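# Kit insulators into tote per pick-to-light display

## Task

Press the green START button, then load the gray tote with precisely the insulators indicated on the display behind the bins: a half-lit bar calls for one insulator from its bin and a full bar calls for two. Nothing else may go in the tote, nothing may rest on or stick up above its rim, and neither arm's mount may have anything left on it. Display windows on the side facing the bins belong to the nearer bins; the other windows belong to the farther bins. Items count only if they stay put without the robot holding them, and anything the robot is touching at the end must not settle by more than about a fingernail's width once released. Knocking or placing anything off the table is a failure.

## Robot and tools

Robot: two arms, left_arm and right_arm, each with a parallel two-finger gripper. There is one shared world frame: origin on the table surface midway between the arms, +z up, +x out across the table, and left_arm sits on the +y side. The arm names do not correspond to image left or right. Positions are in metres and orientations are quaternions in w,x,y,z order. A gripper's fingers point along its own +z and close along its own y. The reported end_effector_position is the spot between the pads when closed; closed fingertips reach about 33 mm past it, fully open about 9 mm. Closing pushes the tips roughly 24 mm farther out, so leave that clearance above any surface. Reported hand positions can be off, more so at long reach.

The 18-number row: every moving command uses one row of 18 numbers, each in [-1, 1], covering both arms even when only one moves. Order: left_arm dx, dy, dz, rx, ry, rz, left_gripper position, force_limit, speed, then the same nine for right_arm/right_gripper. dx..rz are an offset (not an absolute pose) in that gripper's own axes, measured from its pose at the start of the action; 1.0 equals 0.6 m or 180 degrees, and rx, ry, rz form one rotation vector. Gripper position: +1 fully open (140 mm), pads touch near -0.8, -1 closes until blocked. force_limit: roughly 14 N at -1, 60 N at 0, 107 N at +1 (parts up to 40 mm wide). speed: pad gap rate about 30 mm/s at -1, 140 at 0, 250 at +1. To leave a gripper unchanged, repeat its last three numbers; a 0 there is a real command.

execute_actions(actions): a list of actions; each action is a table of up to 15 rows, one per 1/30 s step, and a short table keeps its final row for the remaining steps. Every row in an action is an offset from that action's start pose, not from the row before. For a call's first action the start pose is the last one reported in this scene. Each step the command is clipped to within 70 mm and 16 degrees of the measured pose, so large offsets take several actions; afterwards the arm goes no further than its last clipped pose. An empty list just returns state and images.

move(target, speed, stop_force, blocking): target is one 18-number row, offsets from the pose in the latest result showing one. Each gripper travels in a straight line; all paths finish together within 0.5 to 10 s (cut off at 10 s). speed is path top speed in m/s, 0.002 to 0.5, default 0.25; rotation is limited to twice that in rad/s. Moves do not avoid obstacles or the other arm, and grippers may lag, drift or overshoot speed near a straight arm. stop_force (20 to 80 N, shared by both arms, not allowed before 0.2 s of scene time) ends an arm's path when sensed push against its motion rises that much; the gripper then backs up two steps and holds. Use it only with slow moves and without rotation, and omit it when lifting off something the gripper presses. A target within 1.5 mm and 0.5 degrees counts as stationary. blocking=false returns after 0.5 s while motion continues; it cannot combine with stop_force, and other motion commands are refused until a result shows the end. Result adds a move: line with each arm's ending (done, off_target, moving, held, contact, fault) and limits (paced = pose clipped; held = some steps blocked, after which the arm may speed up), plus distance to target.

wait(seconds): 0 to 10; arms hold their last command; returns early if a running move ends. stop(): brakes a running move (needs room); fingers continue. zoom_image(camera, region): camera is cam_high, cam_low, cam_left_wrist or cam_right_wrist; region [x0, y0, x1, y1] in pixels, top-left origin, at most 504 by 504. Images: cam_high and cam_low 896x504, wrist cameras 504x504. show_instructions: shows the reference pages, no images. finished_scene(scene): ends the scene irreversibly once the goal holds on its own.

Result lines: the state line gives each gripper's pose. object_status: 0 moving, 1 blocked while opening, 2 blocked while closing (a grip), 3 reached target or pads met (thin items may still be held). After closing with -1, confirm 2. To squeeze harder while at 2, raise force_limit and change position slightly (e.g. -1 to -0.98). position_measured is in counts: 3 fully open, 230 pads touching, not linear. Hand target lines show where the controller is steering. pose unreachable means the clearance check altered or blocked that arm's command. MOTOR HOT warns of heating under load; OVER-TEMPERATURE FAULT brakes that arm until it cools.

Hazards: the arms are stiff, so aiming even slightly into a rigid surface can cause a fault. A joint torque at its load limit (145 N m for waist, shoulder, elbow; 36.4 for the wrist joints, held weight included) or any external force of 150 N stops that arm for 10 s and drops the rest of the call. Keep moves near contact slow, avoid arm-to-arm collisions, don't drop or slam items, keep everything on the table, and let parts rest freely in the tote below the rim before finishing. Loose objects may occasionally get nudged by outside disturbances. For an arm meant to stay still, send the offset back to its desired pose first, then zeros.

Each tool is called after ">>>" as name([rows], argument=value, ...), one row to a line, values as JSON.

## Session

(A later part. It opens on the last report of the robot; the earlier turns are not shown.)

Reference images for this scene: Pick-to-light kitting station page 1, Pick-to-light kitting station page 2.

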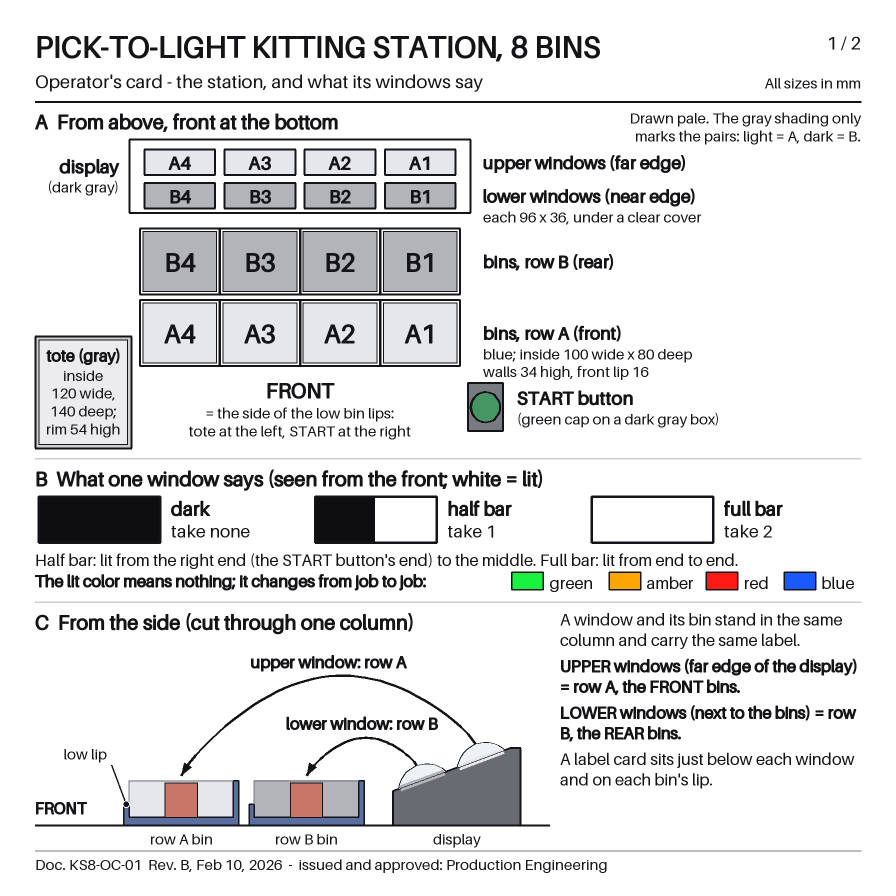

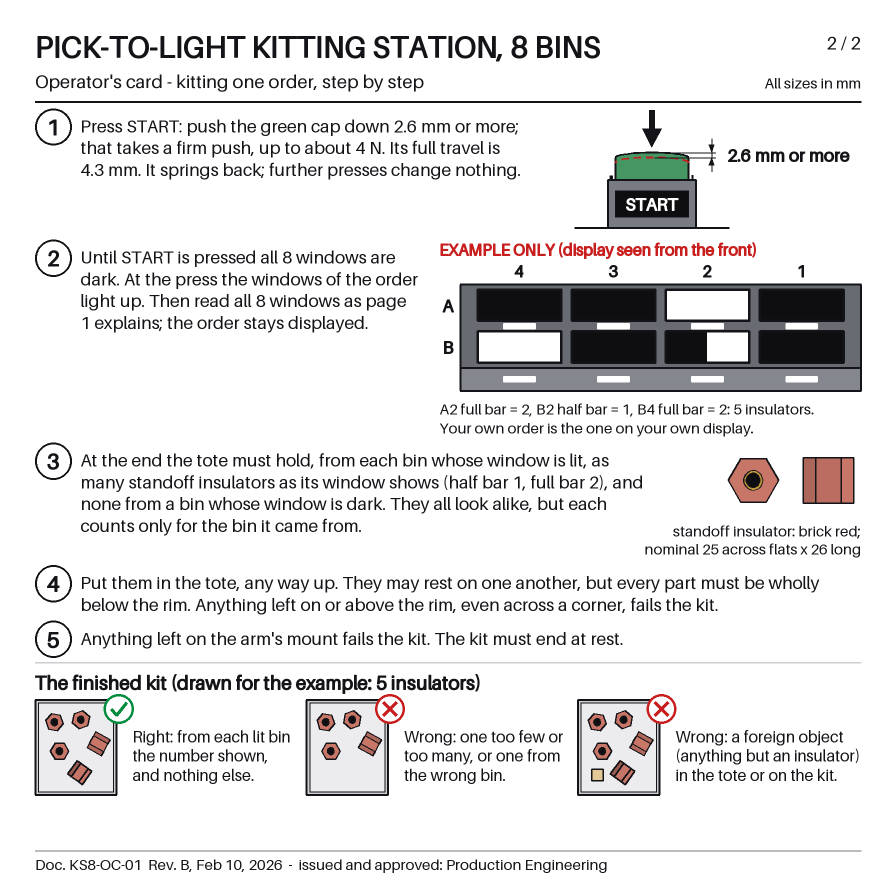

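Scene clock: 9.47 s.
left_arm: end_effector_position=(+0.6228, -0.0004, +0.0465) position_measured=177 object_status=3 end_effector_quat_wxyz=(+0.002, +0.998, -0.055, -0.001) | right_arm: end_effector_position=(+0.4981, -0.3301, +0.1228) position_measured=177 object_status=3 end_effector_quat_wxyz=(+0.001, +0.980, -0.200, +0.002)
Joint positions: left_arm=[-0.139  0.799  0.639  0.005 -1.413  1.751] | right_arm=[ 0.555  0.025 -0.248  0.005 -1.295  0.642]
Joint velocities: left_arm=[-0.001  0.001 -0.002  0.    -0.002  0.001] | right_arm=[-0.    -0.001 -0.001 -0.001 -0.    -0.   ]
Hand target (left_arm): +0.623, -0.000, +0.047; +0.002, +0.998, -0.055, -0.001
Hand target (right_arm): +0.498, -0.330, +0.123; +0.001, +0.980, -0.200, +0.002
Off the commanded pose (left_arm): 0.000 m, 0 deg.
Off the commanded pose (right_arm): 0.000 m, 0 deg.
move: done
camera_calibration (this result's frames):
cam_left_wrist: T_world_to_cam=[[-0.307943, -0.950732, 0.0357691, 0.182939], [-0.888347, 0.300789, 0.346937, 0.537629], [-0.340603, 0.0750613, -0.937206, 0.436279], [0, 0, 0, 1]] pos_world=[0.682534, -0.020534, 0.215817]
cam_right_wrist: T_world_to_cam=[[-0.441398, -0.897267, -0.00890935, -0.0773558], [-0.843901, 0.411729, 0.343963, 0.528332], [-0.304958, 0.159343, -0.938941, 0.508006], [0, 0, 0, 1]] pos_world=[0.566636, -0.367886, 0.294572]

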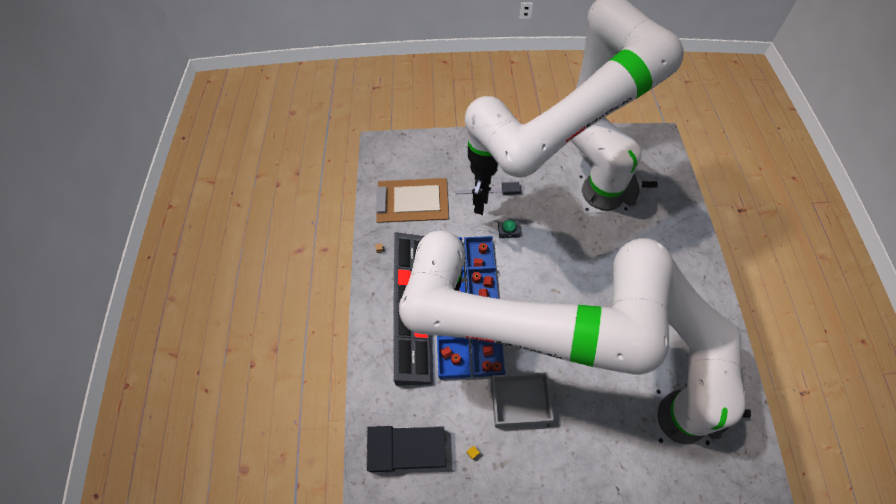

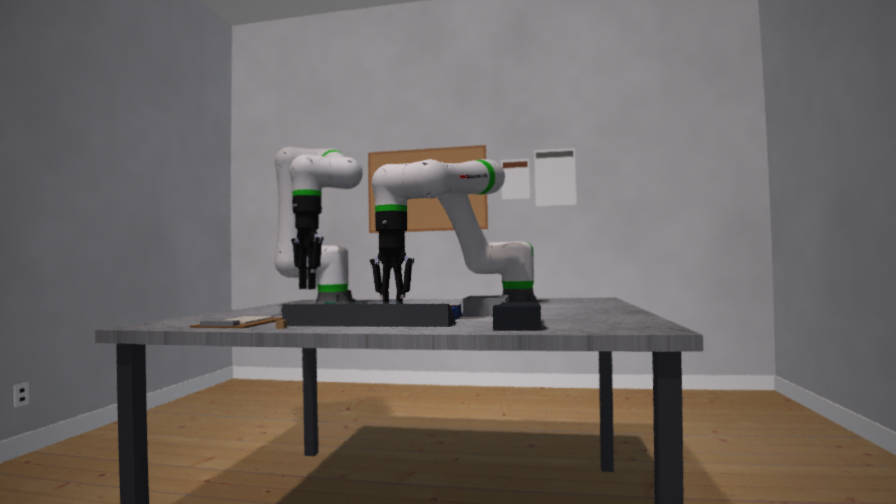

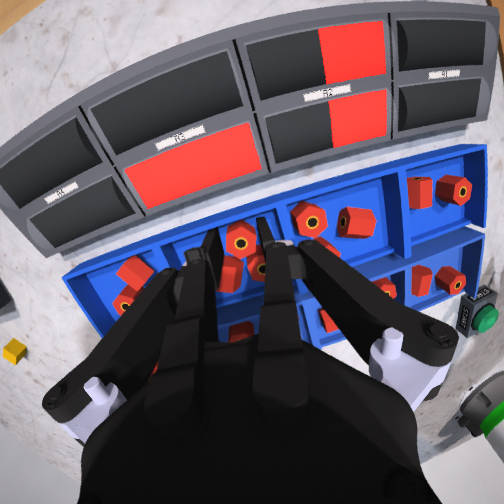

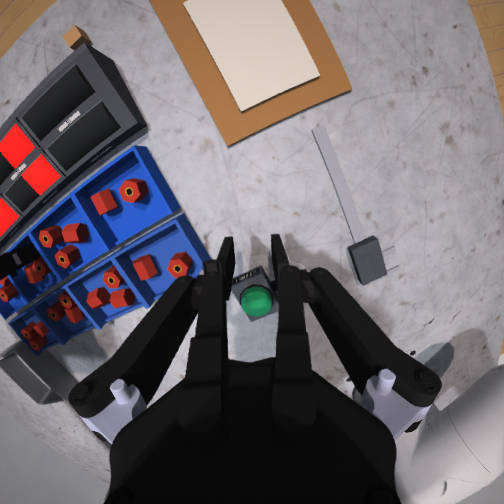

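>>> move(target=[0,0,0,0,0,0,-1,-0.5,-0.5,0,0,0,0,0,0,-0.38,-0.5,-0.5])

>>> move(target=[0,0,-0.075,0,0,0,-1,-0.5,-0.5,0,0,0,0,0,0,-0.38,-0.5,-0.5])

>>> move(target=[-0.3195,-0.4175,-0.045,0,0,-0.035,-1,-0.5,-0.5,0.0103,-0.41,0.07,0,0,0,-0.38,-0.5,-0.5], speed=0.35)

>>> zoom_image(camera="cam_right_wrist", region=[150, 130, 350, 310])

Scene clock: 10.43 s.
left_arm: end_effector_position=(+0.6227, -0.0004, +0.0465) position_measured=192 object_status=2 end_effector_quat_wxyz=(+0.002, +0.998, -0.055, -0.001) | right_arm: end_effector_position=(+0.4981, -0.3301, +0.1228) position_measured=177 object_status=3 end_effector_quat_wxyz=(+0.001, +0.980, -0.200, +0.002)
Joint positions: left_arm=[-0.139  0.799  0.639  0.005 -1.413  1.751] | right_arm=[ 0.555  0.025 -0.248  0.005 -1.295  0.642]
Joint velocities: left_arm=[-0.    -0.001  0.002  0.001 -0.001 -0.001] | right_arm=[ 0.     0.     0.001  0.001 -0.001  0.001]
Hand target (left_arm): +0.623, -0.000, +0.047; +0.002, +0.998, -0.055, -0.001
Hand target (right_arm): +0.498, -0.330, +0.123; +0.001, +0.980, -0.200, +0.002
Off the commanded pose (left_arm): 0.000 m, 0 deg.
Off the commanded pose (right_arm): 0.000 m, 0 deg.
move: done
camera_calibration (this result's frames):
cam_left_wrist: T_world_to_cam=[[-0.308017, -0.950708, 0.0357691, 0.18293], [-0.888325, 0.300858, 0.346935, 0.537609], [-0.340595, 0.0750872, -0.937207, 0.436266], [0, 0, 0, 1]] pos_world=[0.682506, -0.0205893, 0.215813]
cam_right_wrist: T_world_to_cam=[[-0.441398, -0.897267, -0.00890917, -0.0773558], [-0.843901, 0.41173, 0.343963, 0.528332], [-0.304958, 0.159343, -0.938941, 0.508006], [0, 0, 0, 1]] pos_world=[0.566635, -0.367886, 0.294572]

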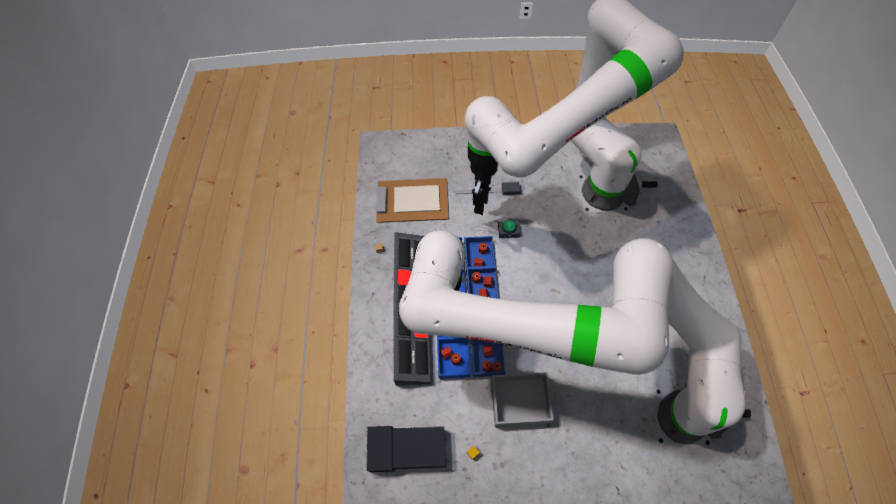

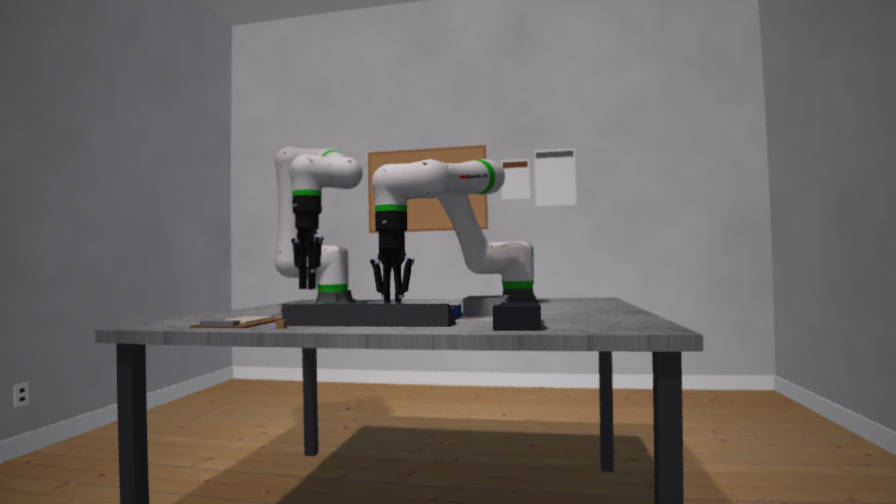

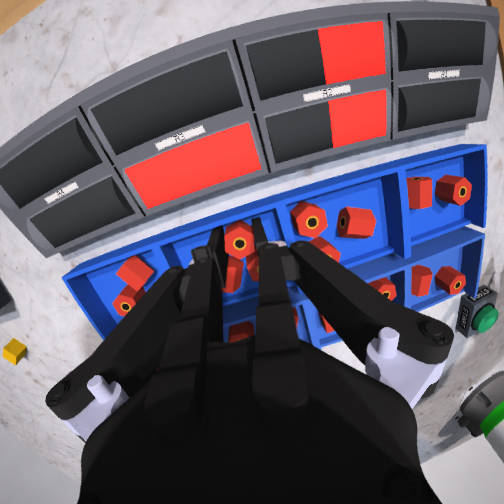

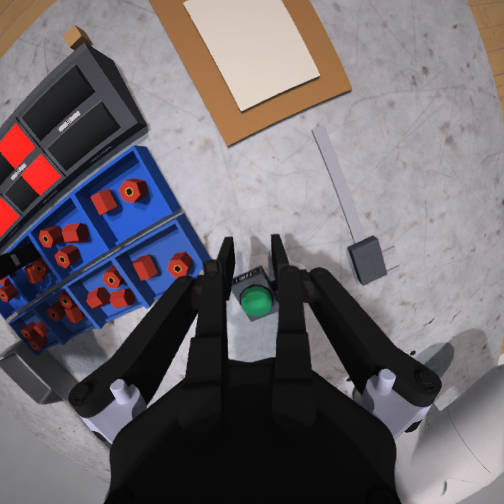

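Scene clock: 11.13 s.
left_arm: end_effector_position=(+0.6227, -0.0003, +0.0917) position_measured=192 object_status=2 end_effector_quat_wxyz=(+0.002, +0.998, -0.055, -0.001) | right_arm: end_effector_position=(+0.4981, -0.3301, +0.1228) position_measured=177 object_status=3 end_effector_quat_wxyz=(+0.001, +0.980, -0.200, +0.002)
Joint positions: left_arm=[-0.139  0.783  0.717  0.005 -1.507  1.751] | right_arm=[ 0.555  0.025 -0.248  0.005 -1.295  0.642]
Joint velocities: left_arm=[-0.001 -0.002  0.    -0.     0.    -0.   ] | right_arm=[-0.     0.     0.     0.    -0.002  0.   ]
Hand target (left_arm): +0.623, -0.000, +0.092; +0.002, +0.998, -0.055, -0.001
Hand target (right_arm): +0.498, -0.330, +0.123; +0.001, +0.980, -0.200, +0.002
Off the commanded pose (left_arm): 0.000 m, 0 deg.
Off the commanded pose (right_arm): 0.000 m, 0 deg.
move: done
camera_calibration (this result's frames):
cam_left_wrist: T_world_to_cam=[[-0.308283, -0.950616, 0.0359138, 0.181527], [-0.888301, 0.301173, 0.346722, 0.52186], [-0.340416, 0.0749865, -0.93728, 0.47847], [0, 0, 0, 1]] pos_world=[0.682409, -0.0204863, 0.261001]
cam_right_wrist: T_world_to_cam=[[-0.441398, -0.897267, -0.00890925, -0.0773557], [-0.843901, 0.41173, 0.343963, 0.528332], [-0.304958, 0.159343, -0.938941, 0.508006], [0, 0, 0, 1]] pos_world=[0.566635, -0.367886, 0.294572]

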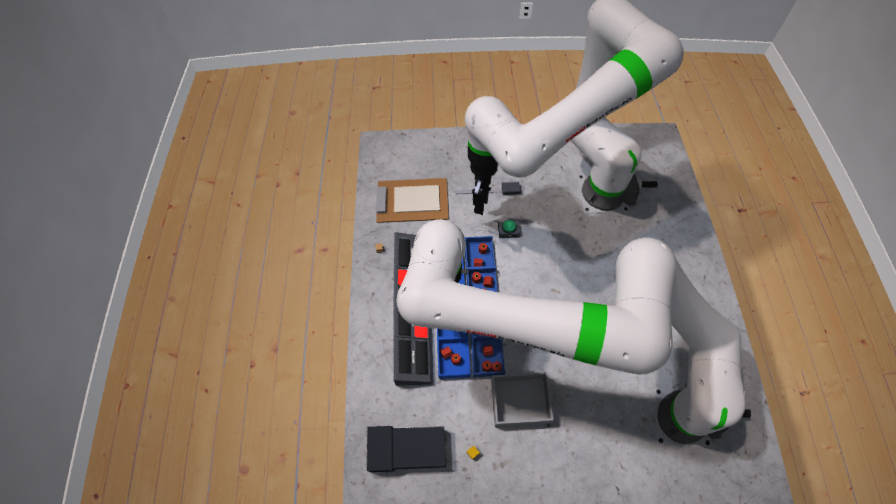

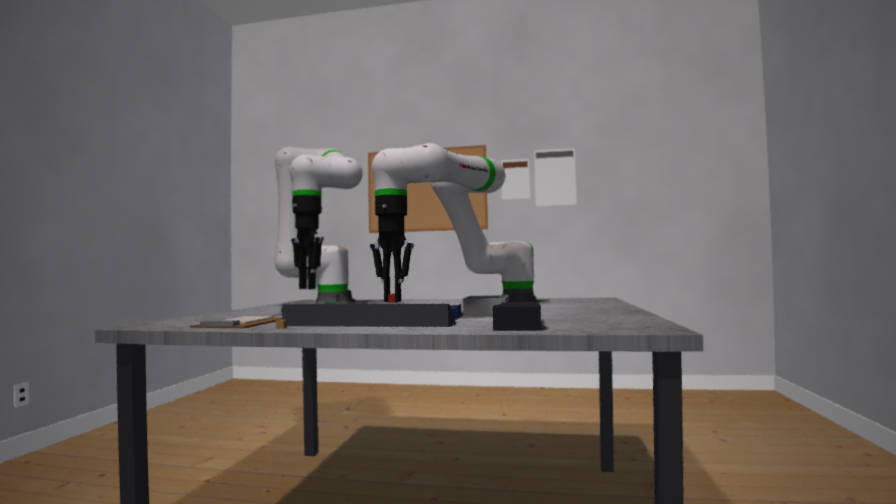

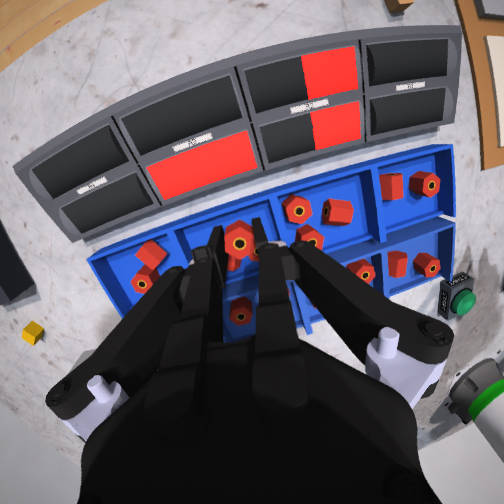

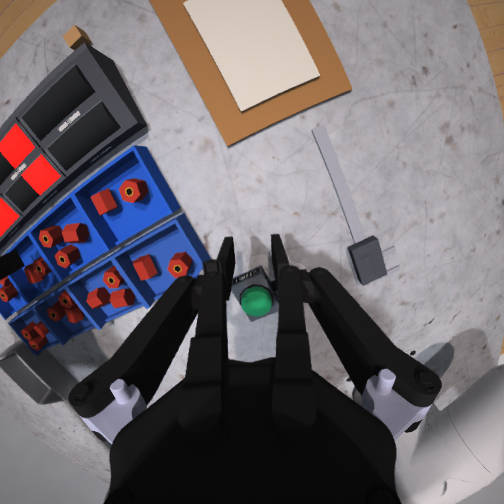

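Scene clock: 12.50 s.
left_arm: end_effector_position=(+0.4606, +0.2697, +0.1176) position_measured=192 object_status=2 end_effector_quat_wxyz=(+0.002, +1.000, +0.000, -0.001) | right_arm: end_effector_position=(+0.5995, -0.1058, +0.0803) position_measured=177 object_status=3 end_effector_quat_wxyz=(+0.001, +0.980, -0.200, +0.002)
Joint positions: left_arm=[ 0.296  0.149 -0.127  0.004 -1.298  1.426] | right_arm=[ 0.786  0.496  0.239  0.004 -1.313  0.412]
Joint velocities: left_arm=[ 0.    -0.001 -0.002 -0.001  0.001 -0.001] | right_arm=[-0.    -0.     0.001 -0.    -0.    -0.   ]
Hand target (left_arm): +0.461, +0.270, +0.118; +0.002, +1.000, +0.000, -0.001
Hand target (right_arm): +0.599, -0.106, +0.080; +0.001, +0.980, -0.200, +0.002
Off the commanded pose (left_arm): 0.001 m, 0 deg.
Off the commanded pose (right_arm): 0.001 m, 0 deg.
move: done
camera_calibration (this result's frames):
cam_left_wrist: T_world_to_cam=[[-0.201796, -0.978778, 0.0356782, 0.34591], [-0.916152, 0.201515, 0.346492, 0.327319], [-0.346328, 0.0372339, -0.937374, 0.440188], [0, 0, 0, 1]] pos_world=[0.522127, 0.25622, 0.286866]
cam_right_wrist: T_world_to_cam=[[-0.441384, -0.897268, -0.00948519, 0.168315], [-0.84378, 0.411429, 0.344619, 0.535959], [-0.305313, 0.160113, -0.938695, 0.46358], [0, 0, 0, 1]] pos_world=[0.66806, -0.14371, 0.252056]

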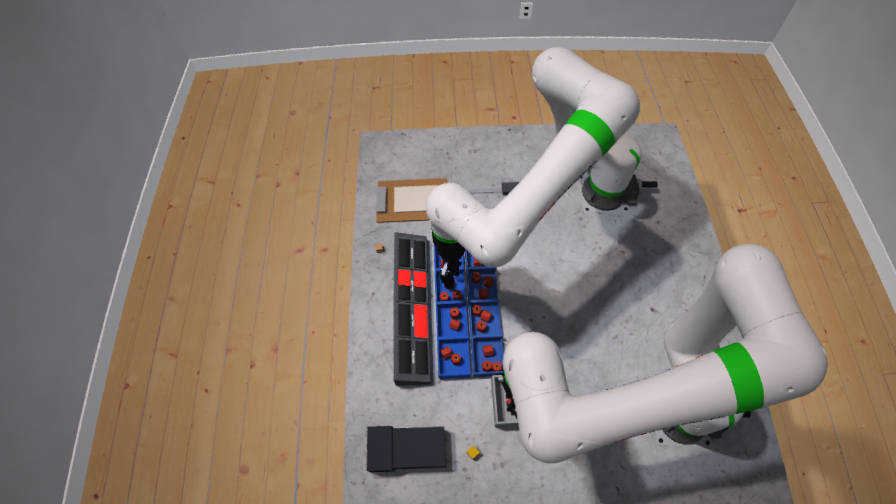

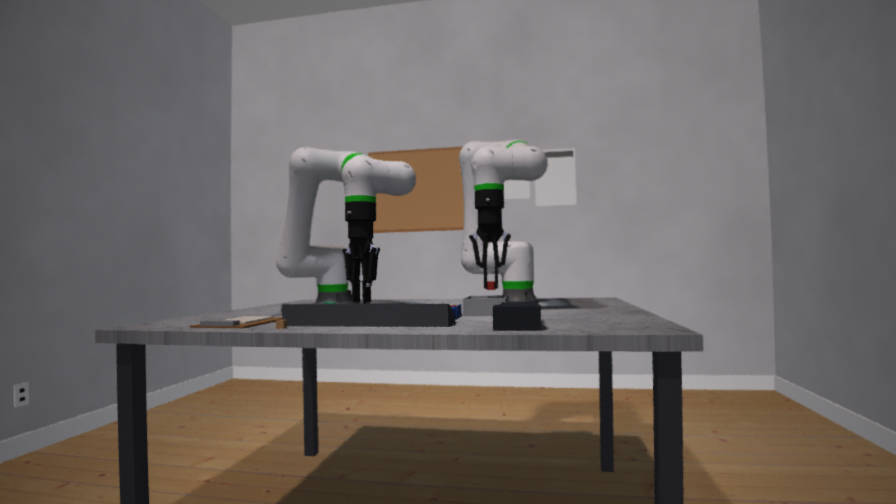

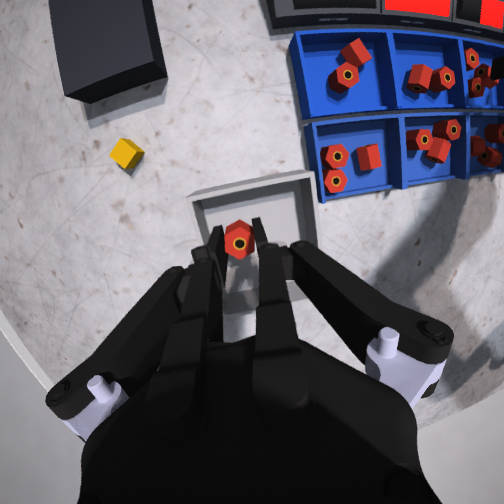

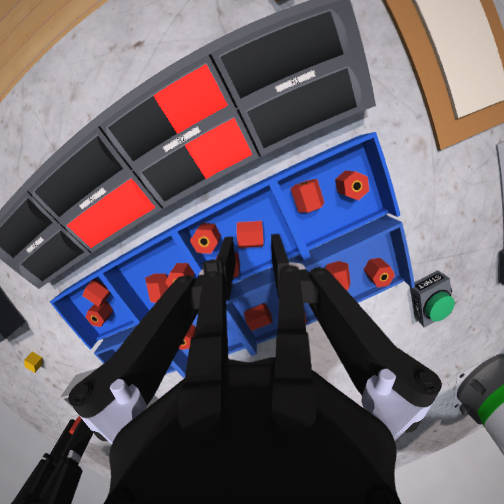

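Region (150, 130, 350, 310) of cam_right_wrist's 504x504 image, scaled by 2.520, with more detail than that image has; it fills the top 454 rows of this view, and the rest is white.

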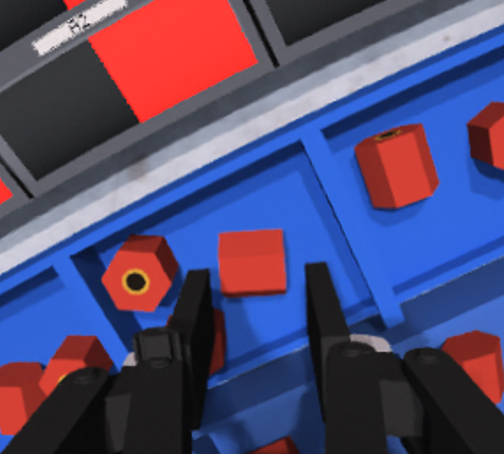

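>>> move(target=[0,0,0.07,0,0,0,-1,-0.5,-0.5,0.011,-0.002,0.018,0,0,0,-0.38,-0.5,-0.5], speed=0.15)

>>> move(target=[0,0,0.043,0,0,0,-1,-0.5,-0.5,0,0,0.041,0,0,0,-0.38,-0.5,-0.5], speed=0.035, stop_force=20)

Scene clock: 13.43 s.
left_arm: end_effector_position=(+0.4607, +0.2697, +0.0756) position_measured=192 object_status=2 end_effector_quat_wxyz=(+0.002, +1.000, +0.000, -0.001) | right_arm: end_effector_position=(+0.6061, -0.1072, +0.0695) position_measured=177 object_status=3 end_effector_quat_wxyz=(+0.001, +0.980, -0.200, +0.002)
Joint positions: left_arm=[ 0.296  0.182 -0.191  0.004 -1.201  1.426] | right_arm=[ 0.777  0.515  0.242  0.004 -1.296  0.421]
Joint velocities: left_arm=[-0.    -0.002 -0.001  0.     0.002 -0.001] | right_arm=[ 0.    -0.     0.     0.     0.001  0.   ]
Hand target (left_arm): +0.461, +0.270, +0.076; +0.002, +1.000, +0.000, -0.001
Hand target (right_arm): +0.606, -0.107, +0.070; +0.001, +0.980, -0.200, +0.002
Off the commanded pose (left_arm): 0.000 m, 0 deg.
Off the commanded pose (right_arm): 0.000 m, 0 deg.
move: done
camera_calibration (this result's frames):
cam_left_wrist: T_world_to_cam=[[-0.201582, -0.978825, 0.0355924, 0.34731], [-0.916205, 0.201285, 0.346486, 0.34203], [-0.346313, 0.0372351, -0.93738, 0.400851], [0, 0, 0, 1]] pos_world=[0.522201, 0.256184, 0.24488]
cam_right_wrist: T_world_to_cam=[[-0.441387, -0.897266, -0.00951918, 0.169806], [-0.843779, 0.41142, 0.344631, 0.545823], [-0.305309, 0.160148, -0.93869, 0.455713], [0, 0, 0, 1]] pos_world=[0.674638, -0.145183, 0.241283]

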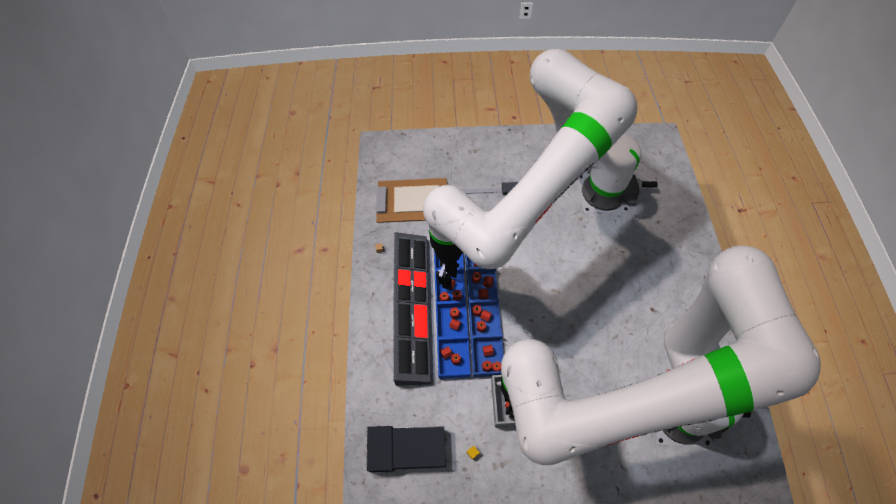

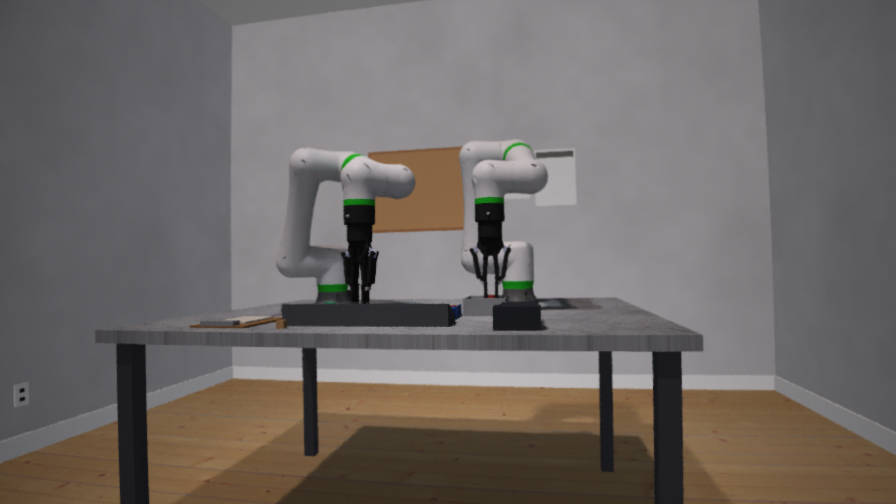

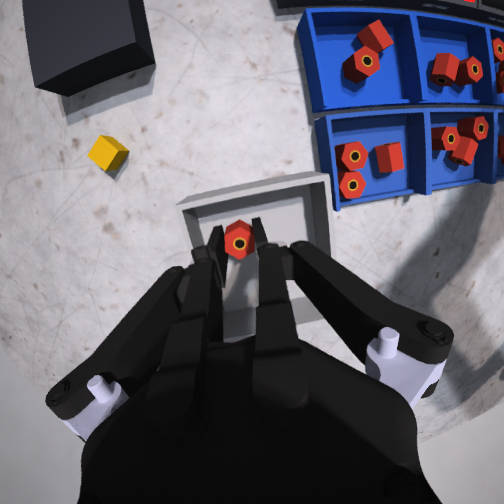

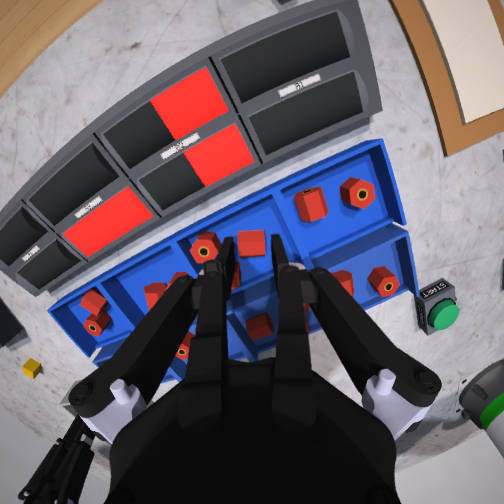

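Scene clock: 14.40 s.
left_arm: end_effector_position=(+0.4607, +0.2697, +0.0498) position_measured=192 object_status=2 end_effector_quat_wxyz=(+0.002, +1.000, +0.000, -0.001) | right_arm: end_effector_position=(+0.6061, -0.1073, +0.0449) position_measured=177 object_status=3 end_effector_quat_wxyz=(+0.001, +0.980, -0.200, +0.002)
Joint positions: left_arm=[ 0.296  0.207 -0.226  0.004 -1.14   1.426] | right_arm=[ 0.776  0.534  0.209  0.004 -1.245  0.421]
Joint velocities: left_arm=[-0.003 -0.    -0.001 -0.     0.    -0.001] | right_arm=[-0. -0.  0.  0. -0.  0.]
Hand target (left_arm): +0.461, +0.270, +0.050; +0.002, +1.000, +0.000, -0.001
Hand target (right_arm): +0.606, -0.107, +0.045; +0.001, +0.980, -0.200, +0.002
Off the commanded pose (left_arm): 0.000 m, 0 deg.
Off the commanded pose (right_arm): 0.000 m, 0 deg.
move: done
camera_calibration (this result's frames):
cam_left_wrist: T_world_to_cam=[[-0.201495, -0.978846, 0.0355021, 0.348193], [-0.916217, 0.201171, 0.346521, 0.351045], [-0.346333, 0.0372947, -0.93737, 0.376662], [0, 0, 0, 1]] pos_world=[0.522243, 0.25616, 0.219065]
cam_right_wrist: T_world_to_cam=[[-0.441325, -0.897297, -0.00949559, 0.169543], [-0.84378, 0.411356, 0.344706, 0.554382], [-0.305398, 0.16014, -0.938663, 0.432649], [0, 0, 0, 1]] pos_world=[0.67473, -0.145202, 0.216623]

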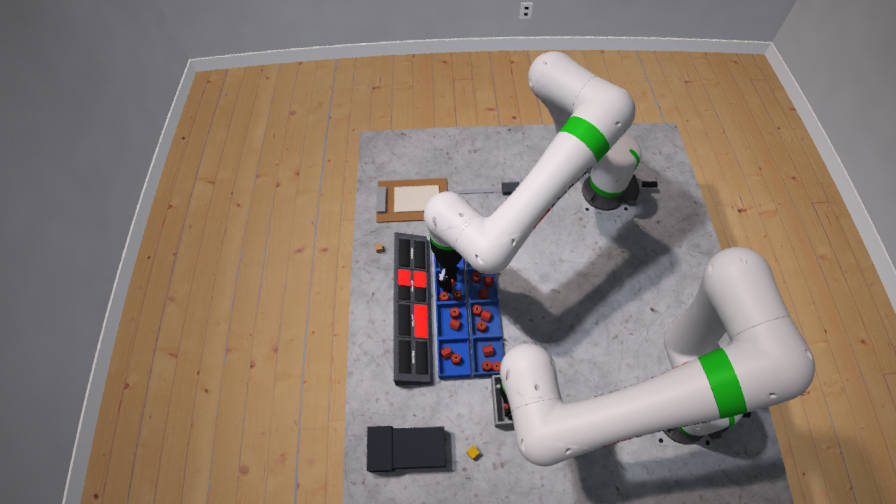

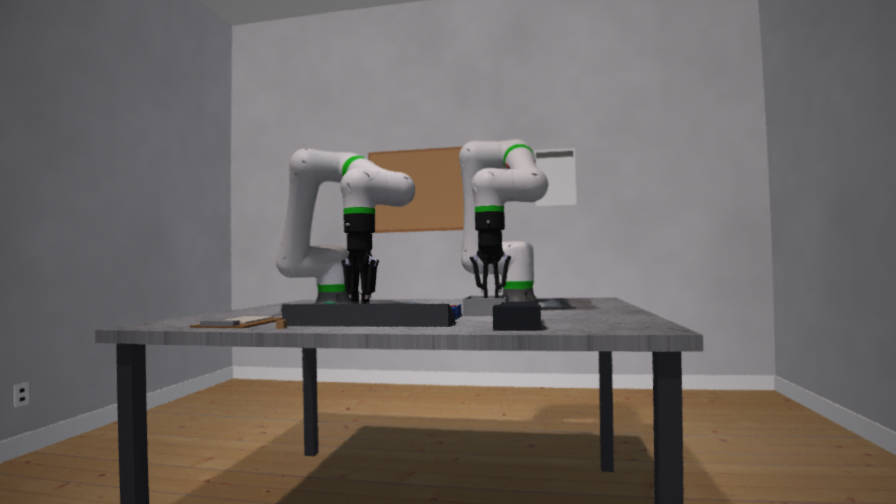

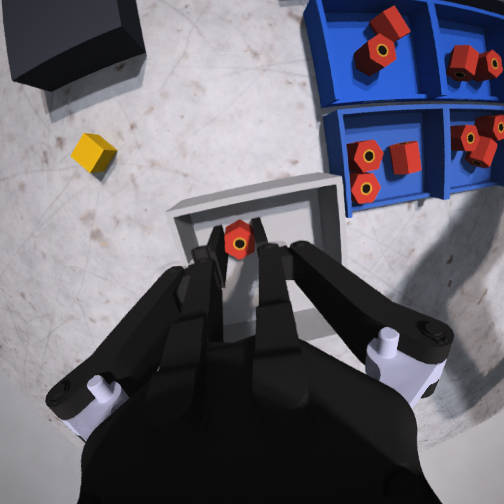

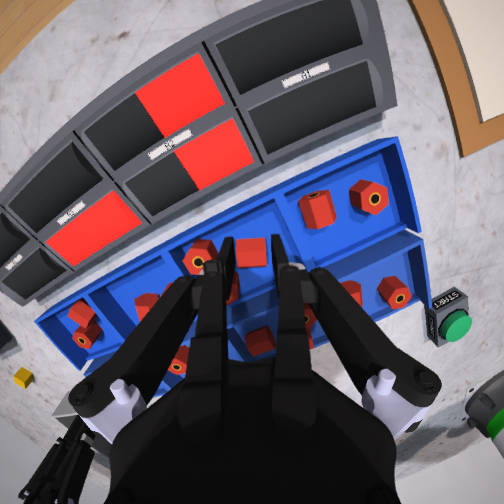

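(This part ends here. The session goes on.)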